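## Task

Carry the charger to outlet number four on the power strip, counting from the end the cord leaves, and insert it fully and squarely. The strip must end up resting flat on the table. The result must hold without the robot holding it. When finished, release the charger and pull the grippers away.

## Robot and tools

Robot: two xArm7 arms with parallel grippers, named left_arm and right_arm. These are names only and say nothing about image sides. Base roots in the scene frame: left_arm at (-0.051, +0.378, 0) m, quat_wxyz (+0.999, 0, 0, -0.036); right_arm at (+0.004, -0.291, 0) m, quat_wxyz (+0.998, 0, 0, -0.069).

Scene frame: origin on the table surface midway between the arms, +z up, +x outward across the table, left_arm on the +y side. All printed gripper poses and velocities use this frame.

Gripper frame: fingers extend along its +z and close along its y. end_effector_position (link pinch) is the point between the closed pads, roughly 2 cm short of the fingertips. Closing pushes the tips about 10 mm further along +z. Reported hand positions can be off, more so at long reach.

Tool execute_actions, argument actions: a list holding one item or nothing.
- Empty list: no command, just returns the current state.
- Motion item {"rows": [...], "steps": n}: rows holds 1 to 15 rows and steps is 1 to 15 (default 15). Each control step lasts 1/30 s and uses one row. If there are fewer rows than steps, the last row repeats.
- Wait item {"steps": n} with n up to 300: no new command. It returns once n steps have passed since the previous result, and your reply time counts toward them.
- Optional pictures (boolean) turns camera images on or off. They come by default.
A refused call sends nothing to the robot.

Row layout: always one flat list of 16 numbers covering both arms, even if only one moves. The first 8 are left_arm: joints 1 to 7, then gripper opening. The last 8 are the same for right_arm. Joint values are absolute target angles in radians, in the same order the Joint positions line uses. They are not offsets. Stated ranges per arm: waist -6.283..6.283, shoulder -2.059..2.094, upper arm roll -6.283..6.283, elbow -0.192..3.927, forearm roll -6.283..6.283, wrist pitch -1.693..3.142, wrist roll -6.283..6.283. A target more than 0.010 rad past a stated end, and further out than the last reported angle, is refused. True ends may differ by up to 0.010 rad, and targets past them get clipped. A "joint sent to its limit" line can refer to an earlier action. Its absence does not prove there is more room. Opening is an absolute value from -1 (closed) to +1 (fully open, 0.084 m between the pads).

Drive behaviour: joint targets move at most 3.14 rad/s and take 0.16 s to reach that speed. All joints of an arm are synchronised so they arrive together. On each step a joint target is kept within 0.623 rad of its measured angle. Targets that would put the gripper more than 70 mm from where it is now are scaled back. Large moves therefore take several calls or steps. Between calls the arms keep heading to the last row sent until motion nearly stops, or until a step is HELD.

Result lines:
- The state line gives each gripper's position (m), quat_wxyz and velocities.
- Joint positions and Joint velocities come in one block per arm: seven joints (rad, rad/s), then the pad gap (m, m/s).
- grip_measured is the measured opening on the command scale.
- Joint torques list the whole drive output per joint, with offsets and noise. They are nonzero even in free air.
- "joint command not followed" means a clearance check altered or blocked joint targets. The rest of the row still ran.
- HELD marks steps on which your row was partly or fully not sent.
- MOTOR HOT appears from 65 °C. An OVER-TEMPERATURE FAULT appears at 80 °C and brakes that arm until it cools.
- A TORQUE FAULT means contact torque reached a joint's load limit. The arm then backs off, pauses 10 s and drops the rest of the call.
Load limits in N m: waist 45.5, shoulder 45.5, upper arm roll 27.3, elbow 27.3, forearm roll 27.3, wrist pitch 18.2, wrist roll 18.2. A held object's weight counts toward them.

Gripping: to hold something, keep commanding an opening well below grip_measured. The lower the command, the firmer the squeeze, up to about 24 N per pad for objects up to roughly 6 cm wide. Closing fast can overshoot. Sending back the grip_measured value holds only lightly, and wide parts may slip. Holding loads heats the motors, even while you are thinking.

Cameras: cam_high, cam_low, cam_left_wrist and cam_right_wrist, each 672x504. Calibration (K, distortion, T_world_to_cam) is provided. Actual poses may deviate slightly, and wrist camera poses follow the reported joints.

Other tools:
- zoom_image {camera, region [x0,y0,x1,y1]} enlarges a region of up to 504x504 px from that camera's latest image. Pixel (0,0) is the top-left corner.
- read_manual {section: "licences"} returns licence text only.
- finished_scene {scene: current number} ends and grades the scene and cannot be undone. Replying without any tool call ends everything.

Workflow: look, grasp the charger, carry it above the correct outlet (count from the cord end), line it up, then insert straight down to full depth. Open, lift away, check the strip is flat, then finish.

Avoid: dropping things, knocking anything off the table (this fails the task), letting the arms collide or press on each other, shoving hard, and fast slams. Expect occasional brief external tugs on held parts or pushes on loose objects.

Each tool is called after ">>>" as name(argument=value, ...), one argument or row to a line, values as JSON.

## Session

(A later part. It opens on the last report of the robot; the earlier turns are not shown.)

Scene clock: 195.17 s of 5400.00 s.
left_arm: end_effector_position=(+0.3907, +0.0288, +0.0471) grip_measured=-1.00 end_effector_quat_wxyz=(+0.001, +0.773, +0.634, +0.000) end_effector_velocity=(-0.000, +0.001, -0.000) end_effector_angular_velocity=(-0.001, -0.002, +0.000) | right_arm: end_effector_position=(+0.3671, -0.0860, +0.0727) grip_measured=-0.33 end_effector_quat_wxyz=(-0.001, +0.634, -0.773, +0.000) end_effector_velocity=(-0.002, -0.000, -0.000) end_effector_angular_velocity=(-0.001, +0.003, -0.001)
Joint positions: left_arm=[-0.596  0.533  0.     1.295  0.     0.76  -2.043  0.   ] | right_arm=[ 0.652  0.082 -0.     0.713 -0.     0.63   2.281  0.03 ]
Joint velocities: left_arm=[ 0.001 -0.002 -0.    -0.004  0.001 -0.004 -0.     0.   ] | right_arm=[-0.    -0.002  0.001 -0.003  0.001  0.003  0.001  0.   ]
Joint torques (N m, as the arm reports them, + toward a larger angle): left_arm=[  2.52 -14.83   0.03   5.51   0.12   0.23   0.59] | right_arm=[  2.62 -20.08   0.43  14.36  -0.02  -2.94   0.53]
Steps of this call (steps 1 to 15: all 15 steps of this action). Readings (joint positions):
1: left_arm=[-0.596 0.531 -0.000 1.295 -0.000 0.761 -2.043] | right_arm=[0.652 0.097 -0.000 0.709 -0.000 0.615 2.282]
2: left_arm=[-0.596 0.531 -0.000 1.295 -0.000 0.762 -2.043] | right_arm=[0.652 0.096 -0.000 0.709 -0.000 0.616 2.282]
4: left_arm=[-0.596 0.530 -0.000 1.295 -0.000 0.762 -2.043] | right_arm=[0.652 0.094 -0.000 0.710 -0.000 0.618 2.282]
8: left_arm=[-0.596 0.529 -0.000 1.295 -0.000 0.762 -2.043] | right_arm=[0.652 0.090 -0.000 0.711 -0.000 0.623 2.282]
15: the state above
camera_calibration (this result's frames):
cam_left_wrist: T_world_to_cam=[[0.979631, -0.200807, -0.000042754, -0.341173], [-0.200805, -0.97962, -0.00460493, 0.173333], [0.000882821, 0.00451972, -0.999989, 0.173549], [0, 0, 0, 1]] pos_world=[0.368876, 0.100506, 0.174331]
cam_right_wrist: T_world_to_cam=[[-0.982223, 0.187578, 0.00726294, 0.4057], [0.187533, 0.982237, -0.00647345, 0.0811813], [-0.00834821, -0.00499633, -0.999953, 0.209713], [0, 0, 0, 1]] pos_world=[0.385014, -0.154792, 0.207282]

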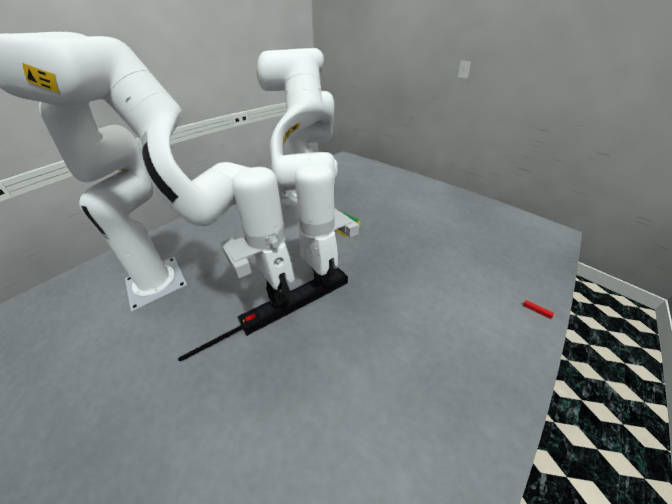

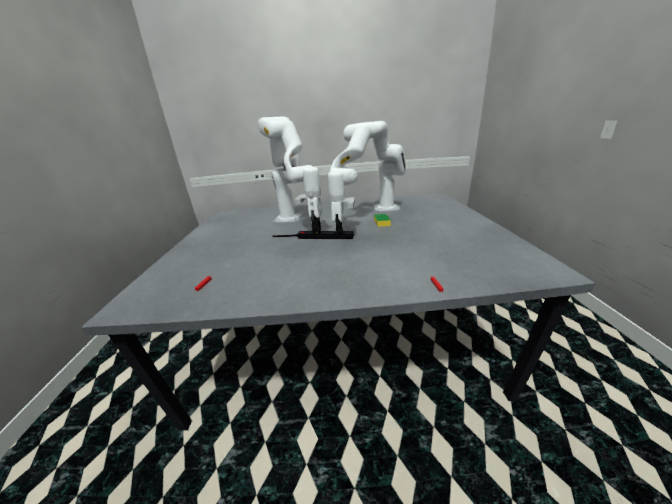

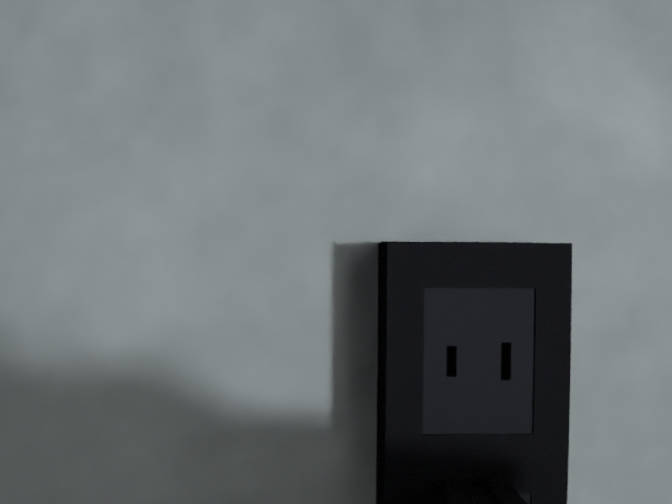

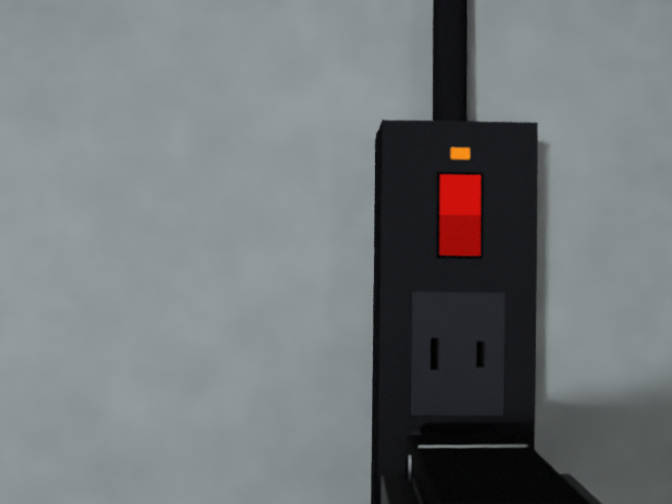

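>>> execute_actions(
  actions=[
    {"rows": [[-0.5957,0.5304,0,1.2944,0,0.7640,-2.043,-1, 0.6525,0.0830,0,0.7128,0,0.6298,2.2816,-1],[-0.5957,0.5304,0,1.2944,0,0.7640,-2.043,-1, 0.6525,0.0830,0,0.7128,0,0.6298,2.2816,-1],[-0.5957,0.5285,0,1.2947,0,0.7662,-2.043,-1, 0.6525,0.0830,0,0.7128,0,0.6298,2.2816,-1],[-0.5957,0.5285,0,1.2947,0,0.7662,-2.043,-1, 0.6525,0.0830,0,0.7128,0,0.6298,2.2816,-1],[-0.5957,0.5248,0,1.2953,0,0.7705,-2.043,-1, 0.6525,0.0830,0,0.7128,0,0.6298,2.2816,-1],[-0.5957,0.5248,0,1.2953,0,0.7705,-2.043,-1, 0.6525,0.0830,0,0.7128,0,0.6298,2.2816,-1],[-0.5957,0.5211,0,1.296,0,0.7749,-2.043,-1, 0.6525,0.0830,0,0.7128,0,0.6298,2.2816,-1],[-0.5957,0.5211,0,1.296,0,0.7749,-2.043,-1, 0.6525,0.0830,0,0.7128,0,0.6298,2.2816,-1],[-0.5957,0.5211,0,1.296,0,0.7749,-2.043,-1, 0.6525,0.0830,0,0.7128,0,0.6298,2.2816,-1],[-0.5957,0.4543,0,1.3175,0,0.8632,-2.043,-1, 0.6525,0.0830,0,0.7128,0,0.6298,2.2816,-1]], "steps": 15},
  ],
  pictures=false,
)

>>> execute_actions(
  actions=[
    {"rows": [[-0.3,0.05,0,1.08,0,1.03,-1.75,-1, 0.6525,0.0830,0,0.7128,0,0.6298,2.2816,-1]], "steps": 15},
  ],
  pictures=false,
)

>>> execute_actions(
  actions=[
    {"steps": 15},
  ],
)

>>> zoom_image(
  camera="cam_right_wrist",
  region=[360, 260, 560, 460],
)

Scene clock: 214.47 s of 5400.00 s.
left_arm: end_effector_position=(+0.3870, +0.0316, +0.0755) grip_measured=-1.00 end_effector_quat_wxyz=(-0.007, +0.773, +0.634, -0.002) end_effector_velocity=(+0.076, -0.061, +0.248) end_effector_angular_velocity=(-0.194, -0.247, -0.004) | right_arm: end_effector_position=(+0.3667, -0.0860, +0.0721) grip_measured=-0.33 end_effector_quat_wxyz=(-0.000, +0.634, -0.773, +0.000) end_effector_velocity=(-0.001, +0.000, -0.001) end_effector_angular_velocity=(-0.001, +0.002, +0.000)
Joint positions: left_arm=[-0.596  0.478 -0.     1.305 -0.     0.84  -2.043  0.   ] | right_arm=[0.653 0.083 0.    0.713 0.    0.63  2.282 0.03 ]
Joint velocities: left_arm=[-0.001 -0.325 -0.     0.22   0.002  0.231  0.001  0.   ] | right_arm=[ 0.     0.001  0.001 -0.001  0.001  0.001  0.    -0.   ]
Joint torques (N m, as the arm reports them, + toward a larger angle): left_arm=[  1.69 -22.08  -0.17  10.64   0.07  -1.54   0.61] | right_arm=[  1.7  -19.64  -0.39  12.73  -0.16  -2.05   0.42]
Steps of this call (steps 1 to 15: the robot went on to your last target; steps 16 to 90: nothing new was sent; then 15.80 s passed at rest; steps 91 to 105: all 15 steps of this action). Readings (joint positions):
91: left_arm=[-0.596 0.532 0.000 1.294 0.000 0.762 -2.043] | right_arm=[0.653 0.083 0.000 0.713 0.000 0.630 2.282]
92: left_arm=[-0.596 0.532 0.000 1.294 0.000 0.762 -2.043] | right_arm=[0.653 0.083 0.000 0.713 0.000 0.630 2.282]
94: left_arm=[-0.596 0.532 0.000 1.294 0.000 0.763 -2.043] | right_arm=[0.653 0.083 0.000 0.713 0.000 0.630 2.282]
98: left_arm=[-0.596 0.529 -0.000 1.292 -0.000 0.770 -2.043] | right_arm=[0.653 0.083 0.000 0.713 0.000 0.630 2.282]
105: the state above

Scene clock: 214.97 s of 5400.00 s.
left_arm: end_effector_position=(+0.3992, +0.1730, +0.1781) grip_measured=-1.00 end_effector_quat_wxyz=(-0.000, +0.772, +0.636, -0.000) end_effector_velocity=(-0.037, +0.317, +0.189) end_effector_angular_velocity=(-0.015, -0.036, +0.032) | right_arm: end_effector_position=(+0.3667, -0.0860, +0.0720) grip_measured=-0.33 end_effector_quat_wxyz=(-0.000, +0.634, -0.773, +0.000) end_effector_velocity=(+0.000, -0.000, +0.001) end_effector_angular_velocity=(+0.000, -0.001, -0.001)
Joint positions: left_arm=[-0.355  0.128  0.001  1.123  0.     0.997 -1.805  0.   ] | right_arm=[0.653 0.083 0.    0.713 0.    0.63  2.282 0.03 ]
Joint velocities: left_arm=[ 0.538 -0.768  0.013 -0.411  0.001  0.318  0.518  0.   ] | right_arm=[-0.    -0.001 -0.001  0.    -0.     0.001  0.    -0.   ]
Joint torques (N m, as the arm reports them, + toward a larger angle): left_arm=[ -2.62 -19.15  -1.13  13.83   0.08  -1.87   0.35] | right_arm=[  1.75 -19.34  -0.51  12.48  -0.19  -2.04   0.54]
Steps of this call (steps 1 to 15: all 15 steps of this action). Readings (joint positions):
1: left_arm=[-0.596 0.469 -0.000 1.311 -0.000 0.847 -2.043] | right_arm=[0.653 0.083 0.000 0.713 0.000 0.630 2.282]
2: left_arm=[-0.593 0.459 -0.001 1.311 -0.000 0.853 -2.039] | right_arm=[0.653 0.083 0.000 0.713 0.000 0.630 2.282]
4: left_arm=[-0.566 0.421 -0.006 1.284 -0.000 0.873 -2.009] | right_arm=[0.653 0.083 0.000 0.713 0.000 0.630 2.282]
8: left_arm=[-0.487 0.315 0.002 1.227 0.000 0.917 -1.936] | right_arm=[0.653 0.083 0.000 0.713 0.000 0.630 2.282]
15: the state above

Scene clock: 215.47 s of 5400.00 s.
left_arm: end_effector_position=(+0.3925, +0.2035, +0.1951) grip_measured=-1.00 end_effector_quat_wxyz=(-0.000, +0.772, +0.635, -0.000) end_effector_velocity=(+0.001, +0.004, +0.003) end_effector_angular_velocity=(-0.002, -0.003, +0.006) | right_arm: end_effector_position=(+0.3667, -0.0860, +0.0720) grip_measured=-0.33 end_effector_quat_wxyz=(-0.000, +0.634, -0.773, +0.000) end_effector_velocity=(+0.000, +0.000, +0.000) end_effector_angular_velocity=(+0.001, -0.001, +0.000)
Joint positions: left_arm=[-0.301  0.051 -0.     1.08  -0.     1.03  -1.75   0.   ] | right_arm=[0.653 0.083 0.    0.713 0.    0.63  2.282 0.03 ]
Joint velocities: left_arm=[ 0.007 -0.008  0.002 -0.002 -0.001  0.002  0.003  0.   ] | right_arm=[-0.001  0.     0.001  0.001  0.    -0.001 -0.    -0.   ]
Joint torques (N m, as the arm reports them, + toward a larger angle): left_arm=[  1.61 -20.96  -0.21  14.26   0.09  -1.88   0.63] | right_arm=[  0.97 -19.43  -0.59  12.4   -0.29  -1.73   0.38]
Steps of this call (steps 1 to 15: the robot went on to your last target). Readings (joint positions):
1: left_arm=[-0.338 0.104 0.002 1.111 0.000 1.006 -1.790] | right_arm=[0.653 0.083 0.000 0.713 0.000 0.630 2.282]
2: left_arm=[-0.326 0.087 0.003 1.103 0.000 1.013 -1.778] | right_arm=[0.653 0.083 0.000 0.713 0.000 0.630 2.282]
4: left_arm=[-0.312 0.067 0.002 1.092 0.000 1.021 -1.764] | right_arm=[0.653 0.083 0.000 0.713 0.000 0.630 2.282]
8: left_arm=[-0.305 0.056 -0.002 1.082 -0.000 1.028 -1.754] | right_arm=[0.653 0.083 0.000 0.713 0.000 0.630 2.282]
15: the state above
camera_calibration (this result's frames):
cam_left_wrist: T_world_to_cam=[[0.979975, -0.199101, -0.00274947, -0.30779], [-0.199113, -0.979961, -0.00548016, 0.345104], [-0.00160327, 0.00591788, -0.999981, 0.321439], [0, 0, 0, 1]] pos_world=[0.370857, 0.275005, 0.322478]
cam_right_wrist: T_world_to_cam=[[-0.982214, 0.187582, 0.00825657, 0.405272], [0.187525, 0.982234, -0.00717417, 0.0813531], [-0.00945562, -0.00549825, -0.99994, 0.209426], [0, 0, 0, 1]] pos_world=[0.384788, -0.154778, 0.206651]

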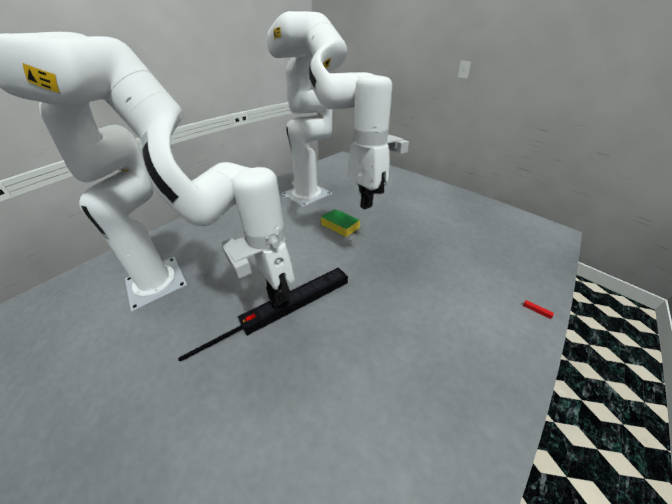

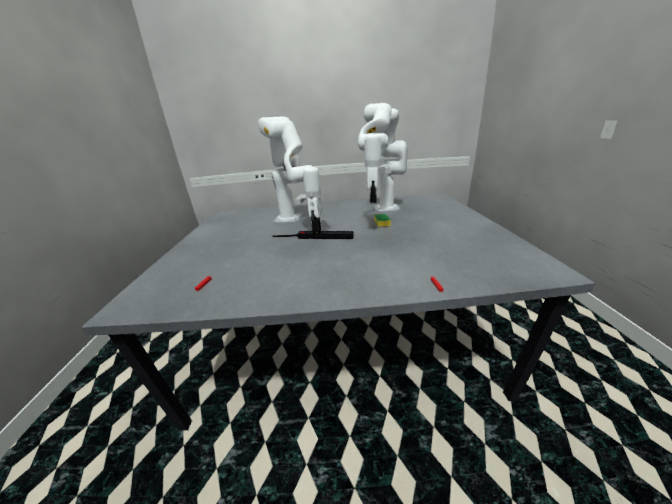

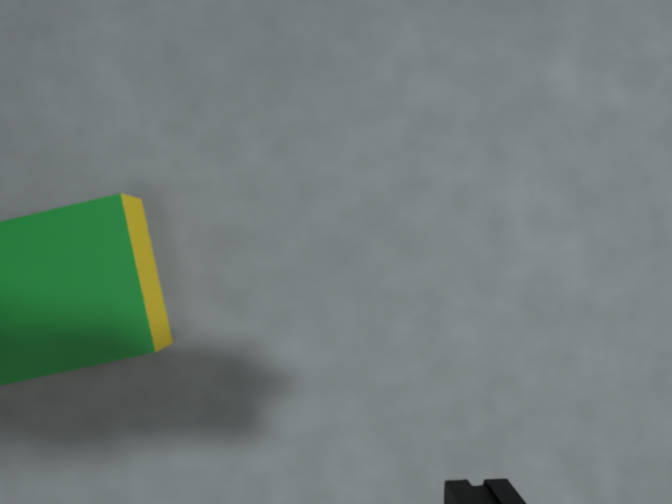

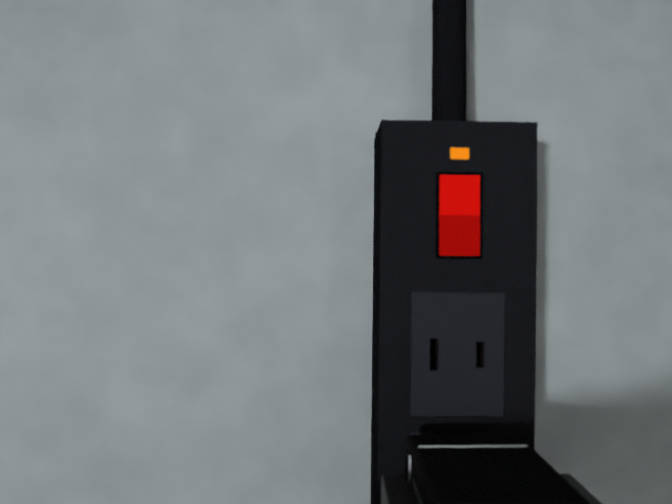

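Region (360, 260, 560, 460) of cam_right_wrist's 672x504 image, scaled by 2.520, with more detail than that image has.

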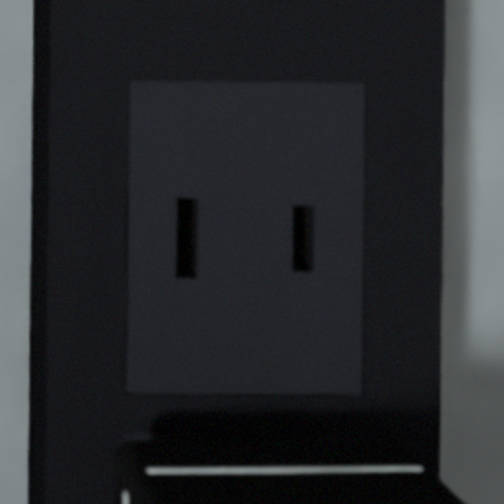

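>>> execute_actions(
  actions=[
    {"rows": [[-0.3,0.05,0,1.08,0,1.03,-1.75,-1, 0.6525,0.0806,0,0.7134,0,0.6328,2.2816,-1],[-0.3,0.05,0,1.08,0,1.03,-1.75,-1, 0.6525,0.0781,0,0.7140,0,0.6359,2.2816,-1],[-0.3,0.05,0,1.08,0,1.03,-1.75,-1, 0.6525,0.0757,0,0.7147,0,0.6390,2.2816,-1],[-0.3,0.05,0,1.08,0,1.03,-1.75,-1, 0.6525,0.0732,0,0.7153,0,0.6421,2.2816,-1],[-0.3,0.05,0,1.08,0,1.03,-1.75,-1, 0.6525,0.0708,0,0.7160,0,0.6452,2.2816,-1],[-0.3,0.05,0,1.08,0,1.03,-1.75,-1, 0.6525,0.0684,0,0.7166,0,0.6482,2.2816,-1],[-0.3,0.05,0,1.08,0,1.03,-1.75,-1, 0.6525,0.0660,0,0.7173,0,0.6513,2.2816,-1],[-0.3,0.05,0,1.08,0,1.03,-1.75,-1, 0.6525,0.0636,0,0.7180,0,0.6544,2.2816,-1],[-0.3,0.05,0,1.08,0,1.03,-1.75,-1, 0.6525,0.0612,0,0.7187,0,0.6575,2.2816,-1],[-0.3,0.05,0,1.08,0,1.03,-1.75,-1, 0.6525,0.0588,0,0.7194,0,0.6606,2.2816,-1],[-0.3,0.05,0,1.08,0,1.03,-1.75,-1, 0.6525,0.0541,0,0.7208,0,0.6667,2.2816,-1],[-0.3,0.05,0,1.08,0,1.03,-1.75,-1, 0.6525,0.0494,0,0.7223,0,0.6729,2.2816,-1]], "steps": 15},
  ],
  pictures=false,
)

>>> execute_actions(
  actions=[
    {"steps": 20},
  ],
)

>>> zoom_image(
  camera="cam_right_wrist",
  region=[360, 260, 560, 460],
)

Scene clock: 240.40 s of 5400.00 s.
left_arm: end_effector_position=(+0.3927, +0.2041, +0.1956) grip_measured=-1.00 end_effector_quat_wxyz=(-0.000, +0.772, +0.635, +0.000) end_effector_velocity=(-0.000, -0.000, -0.000) end_effector_angular_velocity=(-0.000, +0.000, -0.001) | right_arm: end_effector_position=(+0.3669, -0.0859, +0.0841) grip_measured=-0.33 end_effector_quat_wxyz=(-0.000, +0.634, -0.773, +0.000) end_effector_velocity=(+0.005, +0.002, +0.028) end_effector_angular_velocity=(+0.008, -0.014, -0.001)
Joint positions: left_arm=[-0.3   0.05 -0.    1.08  0.    1.03 -1.75  0.  ] | right_arm=[0.653 0.054 0.    0.721 0.    0.666 2.282 0.03 ]
Joint velocities: left_arm=[-0.001 -0.    -0.    -0.    -0.     0.    -0.     0.   ] | right_arm=[-0.001 -0.059 -0.     0.024  0.     0.066 -0.     0.   ]
Joint torques (N m, as the arm reports them, + toward a larger angle): left_arm=[  1.74 -20.9   -0.14  14.26   0.22  -1.89   0.57] | right_arm=[  1.35 -18.03  -0.54  12.34  -0.1   -1.91   0.42]
Steps of this call (steps 1 to 15: the robot went on to your last target; steps 16 to 90: nothing new was sent; then 21.43 s passed at rest; steps 91 to 105: all 15 steps of this action). Readings (joint positions):
91: left_arm=[-0.300 0.050 -0.000 1.080 0.000 1.030 -1.750] | right_arm=[0.653 0.083 0.000 0.713 0.000 0.630 2.282]
92: left_arm=[-0.300 0.050 0.000 1.080 -0.000 1.030 -1.750] | right_arm=[0.653 0.083 0.000 0.713 0.000 0.631 2.282]
94: left_arm=[-0.300 0.050 -0.000 1.080 0.000 1.030 -1.750] | right_arm=[0.653 0.080 0.000 0.713 -0.000 0.634 2.282]
98: left_arm=[-0.300 0.050 -0.000 1.080 -0.000 1.030 -1.750] | right_arm=[0.652 0.072 -0.000 0.716 -0.000 0.644 2.282]
105: the state above

Scene clock: 241.07 s of 5400.00 s.
left_arm: end_effector_position=(+0.3927, +0.2041, +0.1956) grip_measured=-1.00 end_effector_quat_wxyz=(-0.000, +0.772, +0.635, +0.000) end_effector_velocity=(-0.000, -0.001, -0.000) end_effector_angular_velocity=(+0.000, +0.001, -0.002) | right_arm: end_effector_position=(+0.3667, -0.0861, +0.0860) grip_measured=-0.33 end_effector_quat_wxyz=(+0.000, +0.634, -0.773, -0.000) end_effector_velocity=(-0.000, +0.001, +0.000) end_effector_angular_velocity=(-0.000, -0.001, +0.003)
Joint positions: left_arm=[-0.3   0.05 -0.    1.08 -0.    1.03 -1.75  0.  ] | right_arm=[0.653 0.049 0.    0.722 0.    0.673 2.282 0.03 ]
Joint velocities: left_arm=[-0.002  0.001  0.     0.    -0.    -0.     0.     0.   ] | right_arm=[-0.    -0.     0.002  0.    -0.001 -0.    -0.     0.   ]
Joint torques (N m, as the arm reports them, + toward a larger angle): left_arm=[  1.67 -21.08  -0.1   14.25   0.15  -1.82   0.64] | right_arm=[  1.36 -19.14  -0.65  12.97  -0.15  -1.88   0.48]
Steps of this call (steps 1 to 15: the robot went on to your last target; steps 16 to 20: nothing new was sent). Readings (joint positions):
1: left_arm=[-0.300 0.050 -0.000 1.080 -0.000 1.030 -1.750] | right_arm=[0.652 0.052 -0.000 0.722 0.000 0.668 2.282]
2: left_arm=[-0.300 0.050 -0.000 1.080 0.000 1.030 -1.750] | right_arm=[0.652 0.051 -0.000 0.722 0.000 0.669 2.282]
4: left_arm=[-0.300 0.050 0.000 1.080 -0.000 1.030 -1.750] | right_arm=[0.652 0.051 -0.000 0.722 0.000 0.671 2.282]
8: left_arm=[-0.300 0.050 -0.000 1.080 0.000 1.030 -1.750] | right_arm=[0.653 0.050 0.000 0.722 0.000 0.672 2.282]
20: the state above
All arms were judged still, so your last target was given up. Only a new action makes them travel on or press farther. Fingers that are still opening or closing keep moving.
camera_calibration (this result's frames):
cam_left_wrist: T_world_to_cam=[[0.980153, -0.198235, -0.00195971, -0.308242], [-0.198242, -0.980138, -0.00538381, 0.345406], [-0.000853533, 0.00566546, -0.999984, 0.321691], [0, 0, 0, 1]] pos_world=[0.370873, 0.275619, 0.322942]
cam_right_wrist: T_world_to_cam=[[-0.982211, 0.187595, 0.00835855, 0.405125], [0.187537, 0.982231, -0.00726443, 0.0814857], [-0.0095728, -0.00556766, -0.999939, 0.223437], [0, 0, 0, 1]] pos_world=[0.384775, -0.154793, 0.220629]

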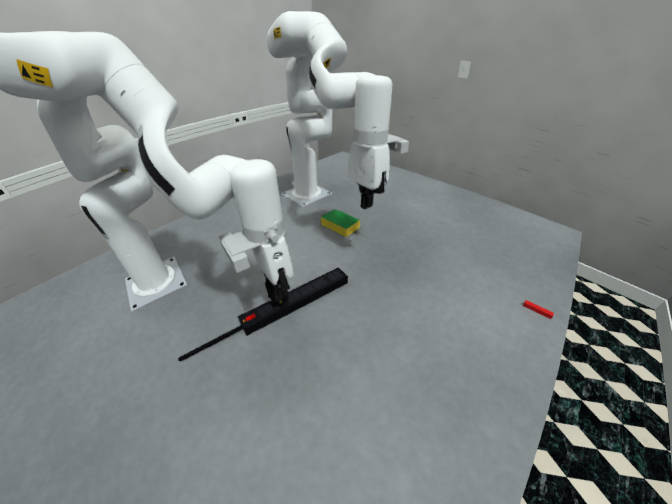

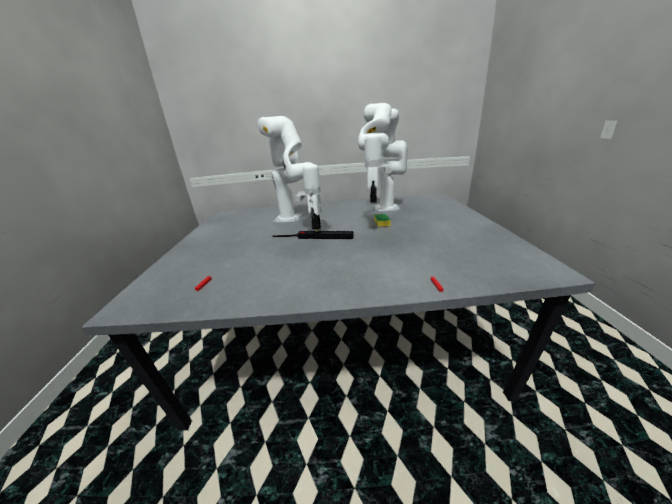

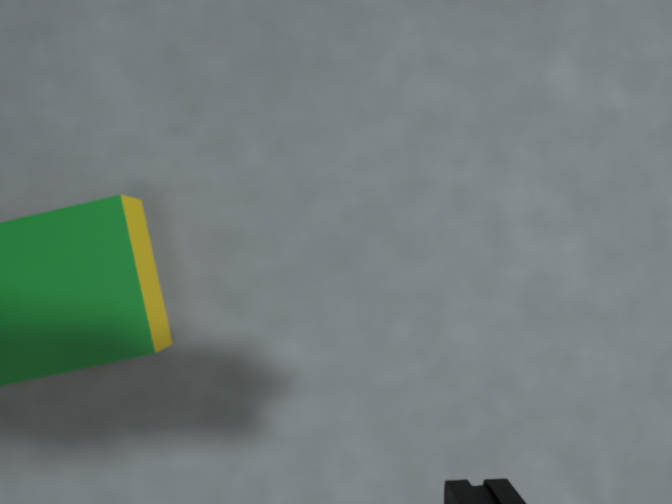

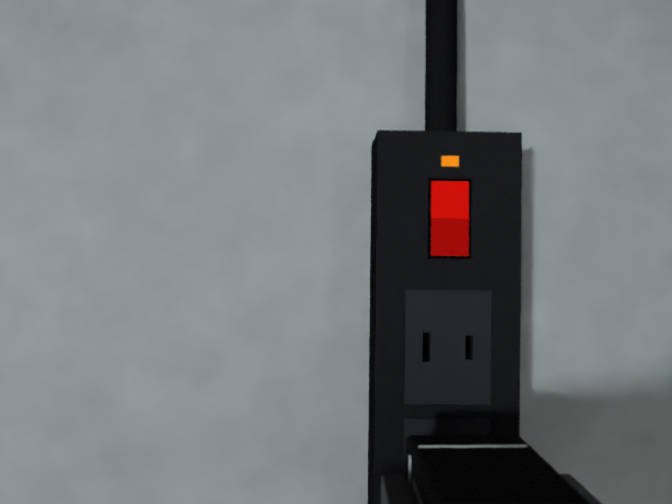

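Region (360, 260, 560, 460) of cam_right_wrist's 672x504 image, scaled by 2.520, with more detail than that image has.

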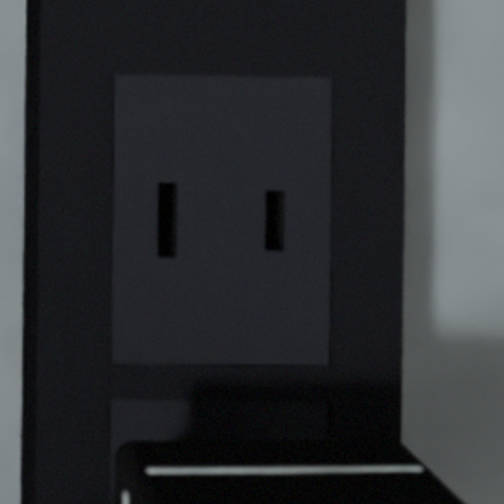

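>>> execute_actions(
  actions=[
    {"rows": [[-0.3,0.05,0,1.08,0,1.03,-1.75,-1, 0.6937,0.0998,0,0.7887,0,0.6889,2.3251,-1],[-0.3,0.05,0,1.08,0,1.03,-1.75,-1, 0.6937,0.0998,0,0.7887,0,0.6889,2.3251,-1],[-0.3,0.05,0,1.08,0,1.03,-1.75,-1, 0.6937,0.0998,0,0.7887,0,0.6889,2.3251,-1],[-0.3,0.05,0,1.08,0,1.03,-1.75,-1, 0.6937,0.0998,0,0.7887,0,0.6889,2.3251,-1],[-0.3,0.05,0,1.08,0,1.03,-1.75,-1, 0.7348,0.1503,0,0.8551,0,0.7048,2.3686,-1],[-0.3,0.05,0,1.08,0,1.03,-1.75,-1, 0.7348,0.1503,0,0.8551,0,0.7048,2.3686,-1],[-0.3,0.05,0,1.08,0,1.03,-1.75,-1, 0.7348,0.1503,0,0.8551,0,0.7048,2.3686,-1],[-0.3,0.05,0,1.08,0,1.03,-1.75,-1, 0.7348,0.1503,0,0.8551,0,0.7048,2.3686,-1],[-0.3,0.05,0,1.08,0,1.03,-1.75,-1, 0.776,0.2007,0,0.9215,0,0.7208,2.4121,-1]], "steps": 15},
  ],
  pictures=false,
)

>>> execute_actions(
  actions=[
    {"steps": 35},
  ],
)

>>> zoom_image(
  camera="cam_right_wrist",
  region=[360, 260, 560, 460],
)

Scene clock: 262.97 s of 5400.00 s.
left_arm: end_effector_position=(+0.3927, +0.2041, +0.1956) grip_measured=-1.00 end_effector_quat_wxyz=(-0.000, +0.772, +0.635, +0.000) end_effector_velocity=(+0.000, +0.001, -0.000) end_effector_angular_velocity=(+0.000, +0.001, +0.001) | right_arm: end_effector_position=(+0.3799, -0.0157, +0.0862) grip_measured=-0.33 end_effector_quat_wxyz=(-0.000, +0.633, -0.774, -0.000) end_effector_velocity=(+0.002, +0.060, -0.005) end_effector_angular_velocity=(-0.008, +0.010, -0.009)
Joint positions: left_arm=[-0.3   0.05 -0.    1.08  0.    1.03 -1.75  0.  ] | right_arm=[0.767 0.189 0.003 0.906 0.    0.717 2.401 0.03 ]
Joint velocities: left_arm=[ 0.     0.001  0.001 -0.    -0.    -0.     0.001  0.   ] | right_arm=[ 0.104  0.12  -0.002  0.153  0.     0.045  0.11  -0.   ]
Joint torques (N m, as the arm reports them, + toward a larger angle): left_arm=[  1.83 -21.02  -0.12  14.28   0.11  -1.82   0.57] | right_arm=[ -2.67 -24.04  -2.47  12.67  -0.65  -1.83   0.25]
Steps of this call (steps 1 to 90: nothing new was sent; then 18.40 s passed at rest; steps 91 to 105: all 15 steps of this action). Readings (joint positions):
91: left_arm=[-0.300 0.050 0.000 1.080 -0.000 1.030 -1.750] | right_arm=[0.653 0.050 -0.000 0.723 0.000 0.673 2.282]
92: left_arm=[-0.300 0.050 0.000 1.080 -0.000 1.030 -1.750] | right_arm=[0.655 0.053 -0.001 0.726 0.000 0.675 2.285]
94: left_arm=[-0.300 0.050 0.000 1.080 -0.000 1.030 -1.750] | right_arm=[0.670 0.072 -0.002 0.752 0.000 0.681 2.302]
98: left_arm=[-0.300 0.050 -0.000 1.080 -0.000 1.030 -1.750] | right_arm=[0.708 0.117 -0.000 0.812 -0.000 0.694 2.340]
105: the state above

Scene clock: 264.13 s of 5400.00 s.
left_arm: end_effector_position=(+0.3927, +0.2041, +0.1956) grip_measured=-1.00 end_effector_quat_wxyz=(-0.000, +0.772, +0.635, +0.000) end_effector_velocity=(-0.000, -0.000, -0.000) end_effector_angular_velocity=(-0.000, +0.001, +0.001) | right_arm: end_effector_position=(+0.3813, -0.0113, +0.0860) grip_measured=-0.33 end_effector_quat_wxyz=(-0.000, +0.632, -0.775, -0.000) end_effector_velocity=(+0.000, +0.000, +0.000) end_effector_angular_velocity=(-0.001, -0.001, +0.001)
Joint positions: left_arm=[-0.3   0.05  0.    1.08 -0.    1.03 -1.75  0.  ] | right_arm=[ 0.776  0.201 -0.     0.921 -0.     0.721  2.412  0.03 ]
Joint velocities: left_arm=[ 0.     0.001  0.    -0.    -0.001  0.    -0.     0.   ] | right_arm=[ 0.    -0.    -0.     0.001 -0.002  0.001 -0.    -0.   ]
Joint torques (N m, as the arm reports them, + toward a larger angle): left_arm=[  1.85 -21.05  -0.18  14.24   0.17  -1.79   0.6 ] | right_arm=[  1.25 -22.52  -0.63  13.39  -0.13  -1.79   0.41]
Steps of this call (steps 1 to 30: the robot went on to your last target; steps 31 to 35: nothing new was sent). Readings (joint positions):
1: left_arm=[-0.300 0.050 -0.000 1.080 -0.000 1.030 -1.750] | right_arm=[0.770 0.193 0.002 0.911 0.000 0.718 2.405]
2: left_arm=[-0.300 0.050 0.000 1.080 -0.000 1.030 -1.750] | right_arm=[0.772 0.195 0.001 0.913 0.000 0.719 2.407]
4: left_arm=[-0.300 0.050 0.000 1.080 0.000 1.030 -1.750] | right_arm=[0.773 0.198 -0.000 0.917 -0.000 0.720 2.409]
8: left_arm=[-0.300 0.050 -0.000 1.080 -0.000 1.030 -1.750] | right_arm=[0.775 0.200 -0.001 0.920 -0.000 0.721 2.411]
35: the state above
All arms were judged still, so your last target was given up. Only a new action makes them travel on or press farther. Fingers that are still opening or closing keep moving.
camera_calibration (this result's frames):
cam_left_wrist: T_world_to_cam=[[0.980153, -0.198234, -0.00195977, -0.308242], [-0.198242, -0.980138, -0.00538385, 0.345406], [-0.00085358, 0.00566551, -0.999984, 0.321691], [0, 0, 0, 1]] pos_world=[0.370873, 0.275619, 0.322942]
cam_right_wrist: T_world_to_cam=[[-0.980873, 0.194472, 0.00832895, 0.405064], [0.194414, 0.980893, -0.00724038, 0.0026146], [-0.00957785, -0.00548263, -0.999939, 0.223992], [0, 0, 0, 1]] pos_world=[0.398953, -0.08011, 0.220624]

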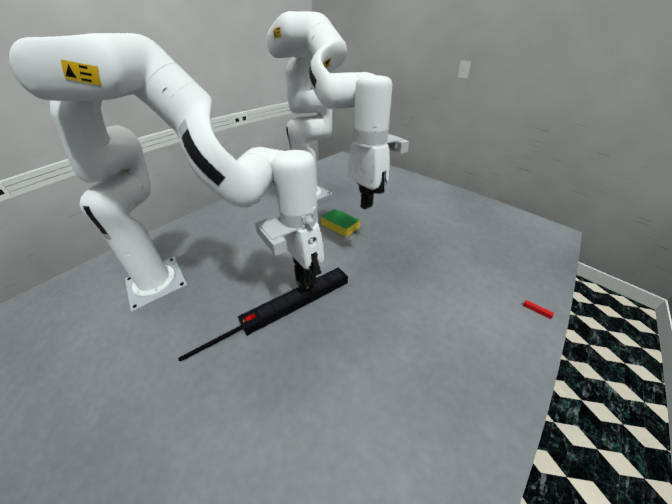

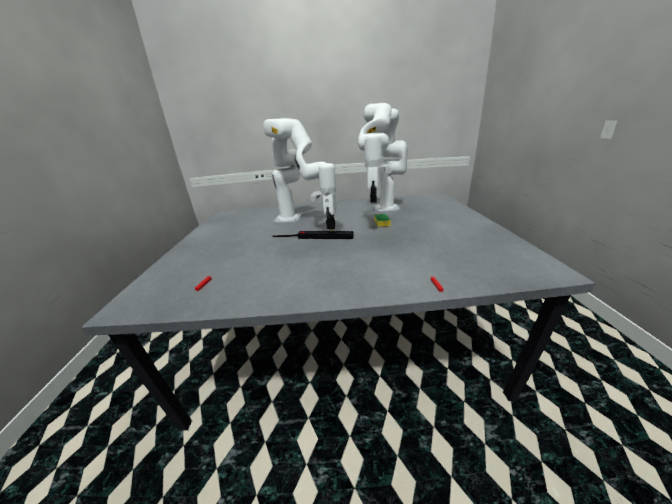

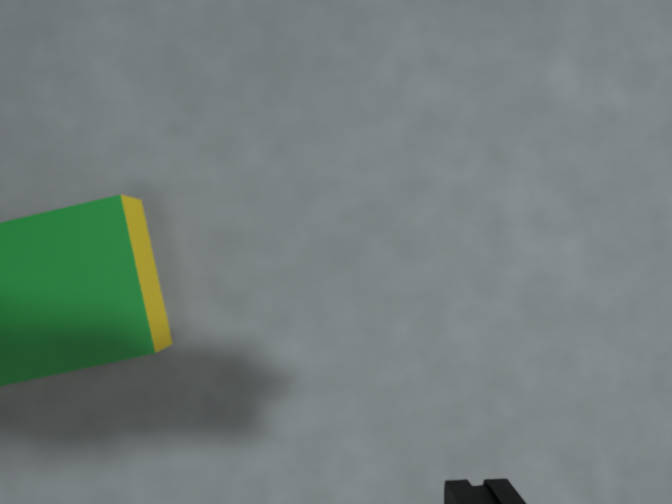

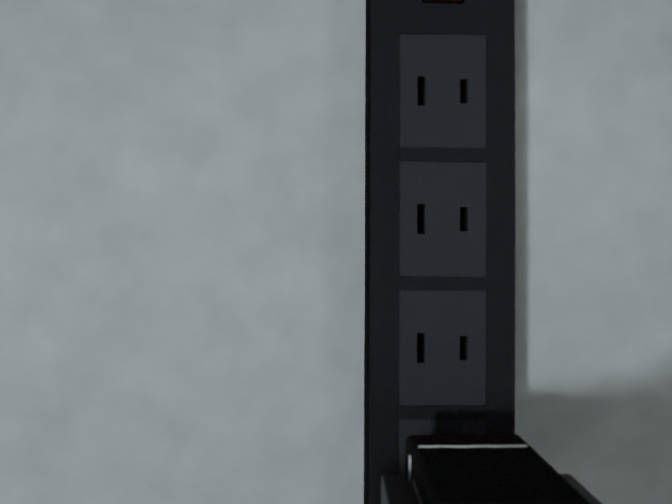

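Region (360, 260, 560, 460) of cam_right_wrist's 672x504 image, scaled by 2.520, with more detail than that image has.

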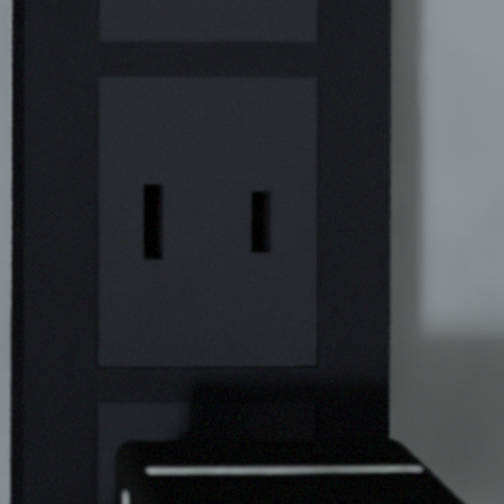

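>>> execute_actions(
  actions=[
    {"rows":[[-0.3,0.05,0,1.08,0,1.03,-1.75,-1,0.7743,0.2028,0,0.9245,0,0.7217,2.4103,-1]],"steps":15},
  ],
)

>>> zoom_image(
  camera="cam_right_wrist",
  region=[360, 260, 560, 460],
)

Scene clock: 292.27 s of 5400.00 s.
left_arm: end_effector_position=(+0.3927, +0.2041, +0.1956) grip_measured=-1.00 end_effector_quat_wxyz=(-0.000, +0.772, +0.635, +0.000) end_effector_velocity=(+0.000, +0.001, -0.000) end_effector_angular_velocity=(+0.000, +0.001, +0.002) | right_arm: end_effector_position=(+0.3824, -0.0114, +0.0860) grip_measured=-0.33 end_effector_quat_wxyz=(+0.000, +0.632, -0.775, -0.000) end_effector_velocity=(+0.001, -0.001, +0.000) end_effector_angular_velocity=(-0.000, -0.000, -0.002)
Joint positions: left_arm=[-0.3   0.05  0.    1.08 -0.    1.03 -1.75  0.  ] | right_arm=[0.774 0.203 0.    0.924 0.    0.722 2.41  0.03 ]
Joint velocities: left_arm=[ 0.002  0.001 -0.     0.     0.     0.    -0.     0.   ] | right_arm=[-0.    -0.001 -0.002  0.     0.     0.001 -0.     0.   ]
Joint torques (N m, as the arm reports them, + toward a larger angle): left_arm=[  1.65 -21.11  -0.2   14.24   0.16  -1.9    0.59] | right_arm=[  1.68 -22.5   -0.6   13.32  -0.26  -1.73   0.54]
Steps of this call (steps 1 to 90: nothing new was sent; then 24.63 s passed at rest; steps 91 to 105: all 15 steps of this action). Readings (joint positions):
91: left_arm=[-0.300 0.050 -0.000 1.080 -0.000 1.030 -1.750] | right_arm=[0.776 0.201 0.000 0.922 -0.000 0.721 2.412]
92: left_arm=[-0.300 0.050 0.000 1.080 -0.000 1.030 -1.750] | right_arm=[0.776 0.201 0.000 0.922 0.000 0.721 2.412]
94: left_arm=[-0.300 0.050 0.000 1.080 -0.000 1.030 -1.750] | right_arm=[0.775 0.202 0.000 0.923 0.000 0.721 2.411]
98: left_arm=[-0.300 0.050 -0.000 1.080 -0.000 1.030 -1.750] | right_arm=[0.774 0.203 -0.000 0.924 -0.000 0.722 2.410]
105: the state above
camera_calibration (this result's frames):
cam_left_wrist: T_world_to_cam=[[0.980153, -0.198234, -0.00195976, -0.308242], [-0.198242, -0.980138, -0.00538385, 0.345406], [-0.000853571, 0.0056655, -0.999984, 0.321691], [0, 0, 0, 1]] pos_world=[0.370873, 0.275619, 0.322942]
cam_right_wrist: T_world_to_cam=[[-0.980897, 0.19435, 0.00833492, 0.406156], [0.194292, 0.980917, -0.00724203, 0.00262682], [-0.00958335, -0.00548428, -0.999939, 0.224026], [0, 0, 0, 1]] pos_world=[0.400033, -0.0802842, 0.220647]

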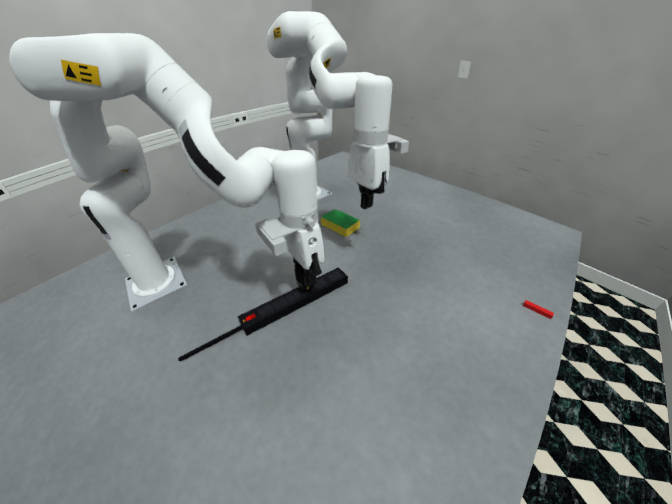

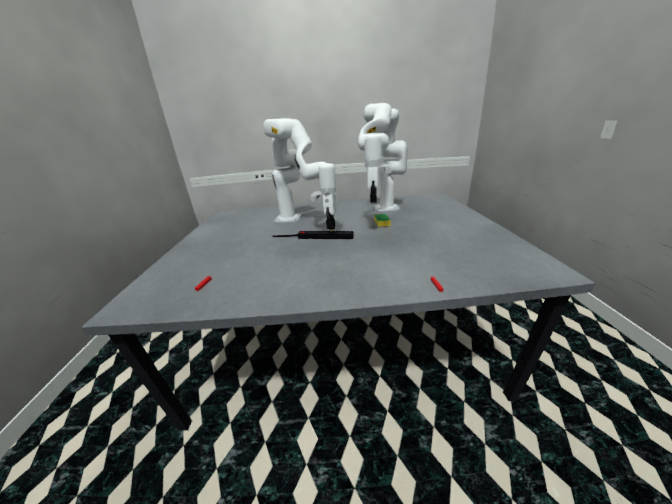

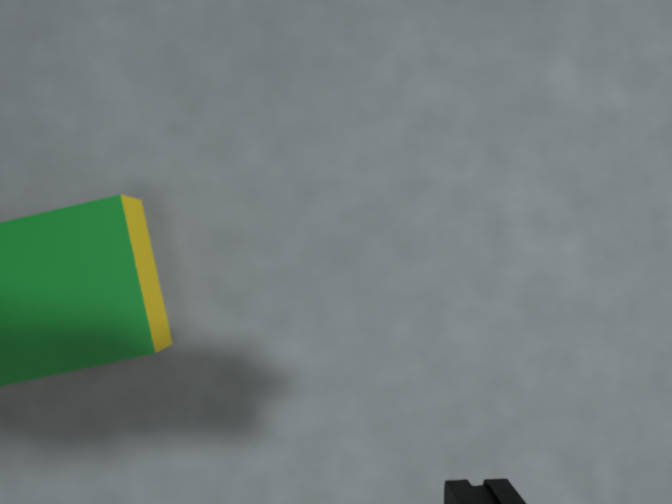

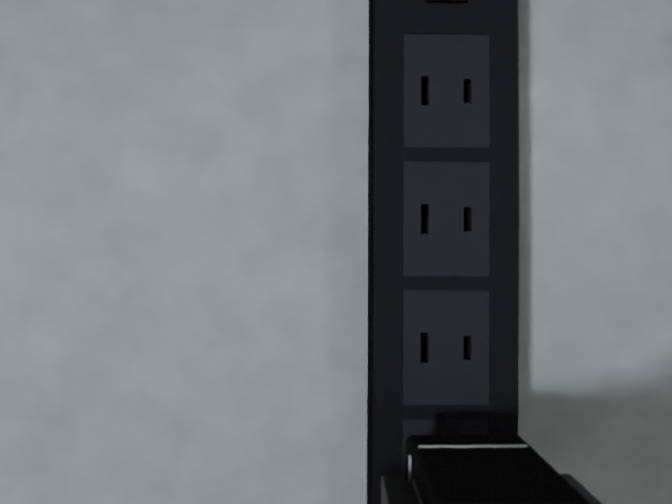

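Region (360, 260, 560, 460) of cam_right_wrist's 672x504 image, scaled by 2.520, with more detail than that image has.

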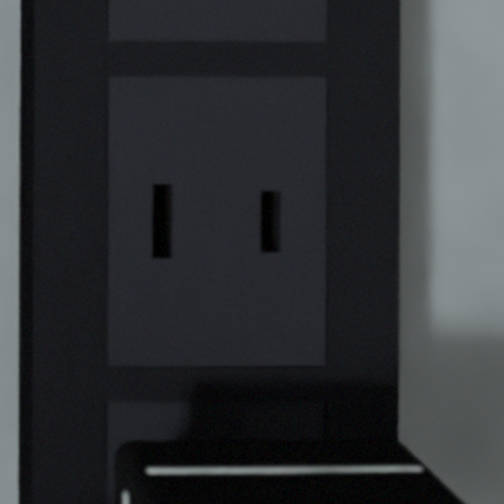

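>>> execute_actions(
  actions=[
    {"rows":[[-0.3,0.05,0,1.08,0,1.03,-1.75,-1,0.7743,0.2049,0,0.9239,0,0.7190,2.4103,-1],[-0.3,0.05,0,1.08,0,1.03,-1.75,-1,0.7743,0.2070,0,0.9232,0,0.7162,2.4103,-1],[-0.3,0.05,0,1.08,0,1.03,-1.75,-1,0.7743,0.2091,0,0.9226,0,0.7135,2.4103,-1],[-0.3,0.05,0,1.08,0,1.03,-1.75,-1,0.7743,0.2111,0,0.9219,0,0.7108,2.4103,-1],[-0.3,0.05,0,1.08,0,1.03,-1.75,-1,0.7743,0.2132,0,0.9213,0,0.7081,2.4103,-1],[-0.3,0.05,0,1.08,0,1.03,-1.75,-1,0.7743,0.2153,0,0.9206,0,0.7053,2.4103,-1],[-0.3,0.05,0,1.08,0,1.03,-1.75,-1,0.7743,0.2165,0,0.9202,0,0.7037,2.4103,-1],[-0.3,0.05,0,1.08,0,1.03,-1.75,-1,0.7743,0.2177,0,0.9199,0,0.7022,2.4103,-1],[-0.3,0.05,0,1.08,0,1.03,-1.75,-1,0.7743,0.2189,0,0.9195,0,0.7006,2.4103,-1],[-0.3,0.05,0,1.08,0,1.03,-1.75,-1,0.7743,0.2201,0,0.9192,0,0.6991,2.4103,-1],[-0.3,0.05,0,1.08,0,1.03,-1.75,-1,0.7743,0.2213,0,0.9188,0,0.6975,2.4103,-1],[-0.3,0.05,0,1.08,0,1.03,-1.75,-1,0.7743,0.2225,0,0.9184,0,0.6959,2.4103,-1],[-0.3,0.05,0,1.08,0,1.03,-1.75,-1,0.7743,0.2237,0,0.9181,0,0.6944,2.4103,-1]],"steps":15},
  ],
  pictures=false,
)

Scene clock: 310.83 s of 5400.00 s.
left_arm: end_effector_position=(+0.3927, +0.2041, +0.1956) grip_measured=-1.00 end_effector_quat_wxyz=(-0.000, +0.772, +0.635, +0.000) end_effector_velocity=(-0.000, -0.000, -0.000) end_effector_angular_velocity=(+0.000, +0.000, -0.000) | right_arm: end_effector_position=(+0.3824, -0.0115, +0.0771) grip_measured=-0.33 end_effector_quat_wxyz=(+0.000, +0.632, -0.775, -0.000) end_effector_velocity=(-0.001, +0.000, -0.013) end_effector_angular_velocity=(-0.002, +0.002, +0.003)
Joint positions: left_arm=[-0.3   0.05  0.    1.08  0.    1.03 -1.75  0.  ] | right_arm=[ 0.774  0.221  0.     0.919 -0.     0.698  2.41   0.03 ]
Joint velocities: left_arm=[ 0.     0.    -0.001 -0.     0.    -0.    -0.     0.   ] | right_arm=[ 0.     0.025  0.002 -0.009 -0.001 -0.031  0.     0.   ]
Joint torques (N m, as the arm reports them, + toward a larger angle): left_arm=[  1.89 -21.09  -0.1   14.34   0.17  -1.8    0.58] | right_arm=[  1.49 -23.1   -0.6   13.2   -0.05  -2.01   0.37]
Steps of this call (steps 1 to 15: the robot went on to your last target; steps 16 to 90: nothing new was sent; then 15.07 s passed at rest; steps 91 to 105: all 15 steps of this action). Readings (joint positions):
91: left_arm=[-0.300 0.050 -0.000 1.080 0.000 1.030 -1.750] | right_arm=[0.774 0.203 -0.000 0.924 -0.000 0.722 2.410]
92: left_arm=[-0.300 0.050 -0.000 1.080 0.000 1.030 -1.750] | right_arm=[0.774 0.203 -0.000 0.924 0.000 0.721 2.410]
94: left_arm=[-0.300 0.050 -0.000 1.080 0.000 1.030 -1.750] | right_arm=[0.774 0.205 -0.000 0.924 0.000 0.718 2.410]
98: left_arm=[-0.300 0.050 0.000 1.080 0.000 1.030 -1.750] | right_arm=[0.774 0.212 0.000 0.922 -0.000 0.710 2.410]
105: the state above

>>> execute_actions(
  actions=[
    {"rows":[[-0.3,0.05,0,1.08,0,1.03,-1.75,-1,0.7743,0.2250,0,0.9177,0,0.6927,2.4103,-1],[-0.3,0.05,0,1.08,0,1.03,-1.75,-1,0.7743,0.2264,0,0.9173,0,0.6909,2.4103,-1],[-0.3,0.05,0,1.08,0,1.03,-1.75,-1,0.7743,0.2278,0,0.9169,0,0.6891,2.4103,-1],[-0.3,0.05,0,1.08,0,1.03,-1.75,-1,0.7743,0.2289,0,0.9166,0,0.6877,2.4103,-1],[-0.3,0.05,0,1.08,0,1.03,-1.75,-1,0.7743,0.2300,0,0.9163,0,0.6863,2.4103,-1],[-0.3,0.05,0,1.08,0,1.03,-1.75,-1,0.7743,0.2310,0,0.9160,0,0.6850,2.4103,-1],[-0.3,0.05,0,1.08,0,1.03,-1.75,-1,0.7743,0.2321,0,0.9157,0,0.6836,2.4103,-1]],"steps":15},
  ],
  pictures=false,
)

Scene clock: 320.03 s of 5400.00 s.
left_arm: end_effector_position=(+0.3927, +0.2041, +0.1956) grip_measured=-1.00 end_effector_quat_wxyz=(-0.000, +0.772, +0.635, +0.000) end_effector_velocity=(-0.000, -0.001, -0.001) end_effector_angular_velocity=(+0.001, +0.002, -0.002) | right_arm: end_effector_position=(+0.3824, -0.0114, +0.0721) grip_measured=-0.33 end_effector_quat_wxyz=(-0.000, +0.632, -0.775, -0.000) end_effector_velocity=(+0.001, +0.000, -0.001) end_effector_angular_velocity=(+0.001, -0.001, -0.001)
Joint positions: left_arm=[-0.3   0.05 -0.    1.08  0.    1.03 -1.75  0.  ] | right_arm=[0.774 0.232 0.    0.916 0.    0.684 2.41  0.03 ]
Joint velocities: left_arm=[-0.001  0.002 -0.     0.     0.001 -0.    -0.     0.   ] | right_arm=[-0.     0.002 -0.001 -0.     0.001 -0.004  0.     0.   ]
Joint torques (N m, as the arm reports them, + toward a larger angle): left_arm=[  1.61 -21.12  -0.16  14.25   0.17  -1.85   0.55] | right_arm=[  1.45 -22.79  -0.6   13.1   -0.11  -1.84   0.4 ]
Steps of this call (steps 1 to 15: the robot went on to your last target; steps 16 to 90: nothing new was sent; then 5.70 s passed at rest; steps 91 to 105: all 15 steps of this action). Readings (joint positions):
91: left_arm=[-0.300 0.050 -0.000 1.080 0.000 1.030 -1.750] | right_arm=[0.774 0.224 -0.000 0.918 0.000 0.694 2.410]
92: left_arm=[-0.300 0.050 -0.000 1.080 0.000 1.030 -1.750] | right_arm=[0.774 0.224 -0.000 0.918 0.000 0.694 2.410]
94: left_arm=[-0.300 0.050 -0.000 1.080 0.000 1.030 -1.750] | right_arm=[0.774 0.225 -0.000 0.918 -0.000 0.692 2.410]
98: left_arm=[-0.300 0.050 -0.000 1.080 0.000 1.030 -1.750] | right_arm=[0.774 0.229 0.000 0.916 0.000 0.687 2.410]
105: the state above

Free entry. Continue to z≈0.062.

>>> execute_actions(
  actions=[
    {"rows":[[-0.3,0.05,0,1.08,0,1.03,-1.75,-1,0.7743,0.2337,0,0.9153,0,0.6816,2.4103,-1],[-0.3,0.05,0,1.08,0,1.03,-1.75,-1,0.7743,0.2354,0,0.9149,0,0.6795,2.4103,-1],[-0.3,0.05,0,1.08,0,1.03,-1.75,-1,0.7743,0.2371,0,0.9145,0,0.6774,2.4103,-1],[-0.3,0.05,0,1.08,0,1.03,-1.75,-1,0.7743,0.2388,0,0.9141,0,0.6753,2.4103,-1],[-0.3,0.05,0,1.08,0,1.03,-1.75,-1,0.7743,0.2405,0,0.9137,0,0.6732,2.4103,-1],[-0.3,0.05,0,1.08,0,1.03,-1.75,-1,0.7743,0.2422,0,0.9133,0,0.6711,2.4103,-1],[-0.3,0.05,0,1.08,0,1.03,-1.75,-1,0.7743,0.2439,0,0.9129,0,0.6690,2.4103,-1],[-0.3,0.05,0,1.08,0,1.03,-1.75,-1,0.7743,0.2456,0,0.9125,0,0.6669,2.4103,-1],[-0.3,0.05,0,1.08,0,1.03,-1.75,-1,0.7743,0.2473,0,0.9121,0,0.6648,2.4103,-1],[-0.3,0.05,0,1.08,0,1.03,-1.75,-1,0.7743,0.2490,0,0.9118,0,0.6628,2.4103,-1],[-0.3,0.05,0,1.08,0,1.03,-1.75,-1,0.7743,0.2505,0,0.9114,0,0.6609,2.4103,-1],[-0.3,0.05,0,1.08,0,1.03,-1.75,-1,0.7743,0.2518,0,0.9111,0,0.6593,2.4103,-1],[-0.3,0.05,0,1.08,0,1.03,-1.75,-1,0.7743,0.2529,0,0.9109,0,0.6580,2.4103,-1],[-0.3,0.05,0,1.08,0,1.03,-1.75,-1,0.7743,0.2539,0,0.9107,0,0.6568,2.4103,-1]],"steps":15},
  ],
  pictures=false,
)

>>> execute_actions(
  actions=[
    {"rows":[[-0.3,0.05,0,1.08,0,1.03,-1.75,-1,0.7743,0.2550,0,0.9104,0,0.6554,2.4103,-1],[-0.3,0.05,0,1.08,0,1.03,-1.75,-1,0.7743,0.2561,0,0.9102,0,0.6541,2.4103,-1]],"steps":15},
  ],
  pictures=false,
)

Scene clock: 343.10 s of 5400.00 s.
left_arm: end_effector_position=(+0.3927, +0.2041, +0.1956) grip_measured=-1.00 end_effector_quat_wxyz=(-0.000, +0.772, +0.635, +0.000) end_effector_velocity=(+0.000, +0.000, +0.001) end_effector_angular_velocity=(-0.001, -0.001, +0.001) | right_arm: end_effector_position=(+0.3830, -0.0097, +0.0659) grip_measured=-0.33 end_effector_quat_wxyz=(-0.002, +0.632, -0.775, -0.000) end_effector_velocity=(+0.001, +0.010, -0.012) end_effector_angular_velocity=(+0.014, -0.014, +0.014)
Joint positions: left_arm=[-0.3   0.05 -0.    1.08 -0.    1.03 -1.75  0.  ] | right_arm=[0.775 0.247 0.001 0.914 0.    0.662 2.41  0.03 ]
Joint velocities: left_arm=[ 0.002 -0.002 -0.    -0.    -0.001 -0.     0.     0.   ] | right_arm=[ 0.005  0.035  0.01  -0.001  0.001 -0.055 -0.     0.   ]
Joint torques (N m, as the arm reports them, + toward a larger angle): left_arm=[  1.85 -21.06  -0.21  14.39   0.15  -1.82   0.55] | right_arm=[ -0.71 -14.57  -2.48   9.38  -0.45  -2.81   0.51]
Steps of this call (steps 1 to 15: the robot went on to your last target; steps 16 to 90: nothing new was sent; then 19.57 s passed at rest; steps 91 to 105: all 15 steps of this action). Readings (joint positions):
91: left_arm=[-0.300 0.050 -0.000 1.080 0.000 1.030 -1.750] | right_arm=[0.774 0.232 0.000 0.916 -0.000 0.684 2.410]
92: left_arm=[-0.300 0.050 0.000 1.080 -0.000 1.030 -1.750] | right_arm=[0.774 0.232 -0.000 0.916 0.000 0.683 2.410]
94: left_arm=[-0.300 0.050 -0.000 1.080 -0.000 1.030 -1.750] | right_arm=[0.774 0.234 -0.000 0.915 -0.000 0.681 2.410]
98: left_arm=[-0.300 0.050 -0.000 1.080 0.000 1.030 -1.750] | right_arm=[0.774 0.240 -0.000 0.914 -0.000 0.674 2.410]
105: the state above

Scene clock: 343.60 s of 5400.00 s.
left_arm: end_effector_position=(+0.3927, +0.2041, +0.1956) grip_measured=-1.00 end_effector_quat_wxyz=(-0.000, +0.772, +0.635, +0.000) end_effector_velocity=(-0.000, -0.000, -0.000) end_effector_angular_velocity=(+0.001, +0.000, -0.001) | right_arm: end_effector_position=(+0.3830, -0.0110, +0.0615) grip_measured=-0.33 end_effector_quat_wxyz=(-0.001, +0.632, -0.775, +0.000) end_effector_velocity=(+0.002, -0.004, -0.000) end_effector_angular_velocity=(-0.004, +0.000, -0.007)
Joint positions: left_arm=[-0.3   0.05  0.    1.08 -0.    1.03 -1.75  0.  ] | right_arm=[0.774 0.256 0.    0.911 0.    0.653 2.41  0.03 ]
Joint velocities: left_arm=[ 0.     0.    -0.001  0.     0.001  0.     0.     0.   ] | right_arm=[-0.003 -0.001 -0.006 -0.001 -0.002  0.002 -0.001 -0.   ]
Joint torques (N m, as the arm reports them, + toward a larger angle): left_arm=[  1.75 -21.08  -0.06  14.32   0.15  -1.89   0.57] | right_arm=[ -1.47 -16.7   -2.89   6.92  -0.6    0.01   0.36]
Steps of this call (steps 1 to 15: all 15 steps of this action). Readings (joint positions):
1: left_arm=[-0.300 0.050 -0.000 1.080 0.000 1.030 -1.750] | right_arm=[0.775 0.248 0.002 0.914 0.000 0.660 2.410]
2: left_arm=[-0.300 0.050 -0.000 1.080 0.000 1.030 -1.750] | right_arm=[0.775 0.249 0.002 0.914 0.000 0.659 2.410]
4: left_arm=[-0.300 0.050 -0.000 1.080 0.000 1.030 -1.750] | right_arm=[0.775 0.253 0.002 0.912 0.000 0.655 2.410]
8: left_arm=[-0.300 0.050 0.000 1.080 0.000 1.030 -1.750] | right_arm=[0.775 0.256 0.001 0.912 0.000 0.653 2.410]
15: the state above


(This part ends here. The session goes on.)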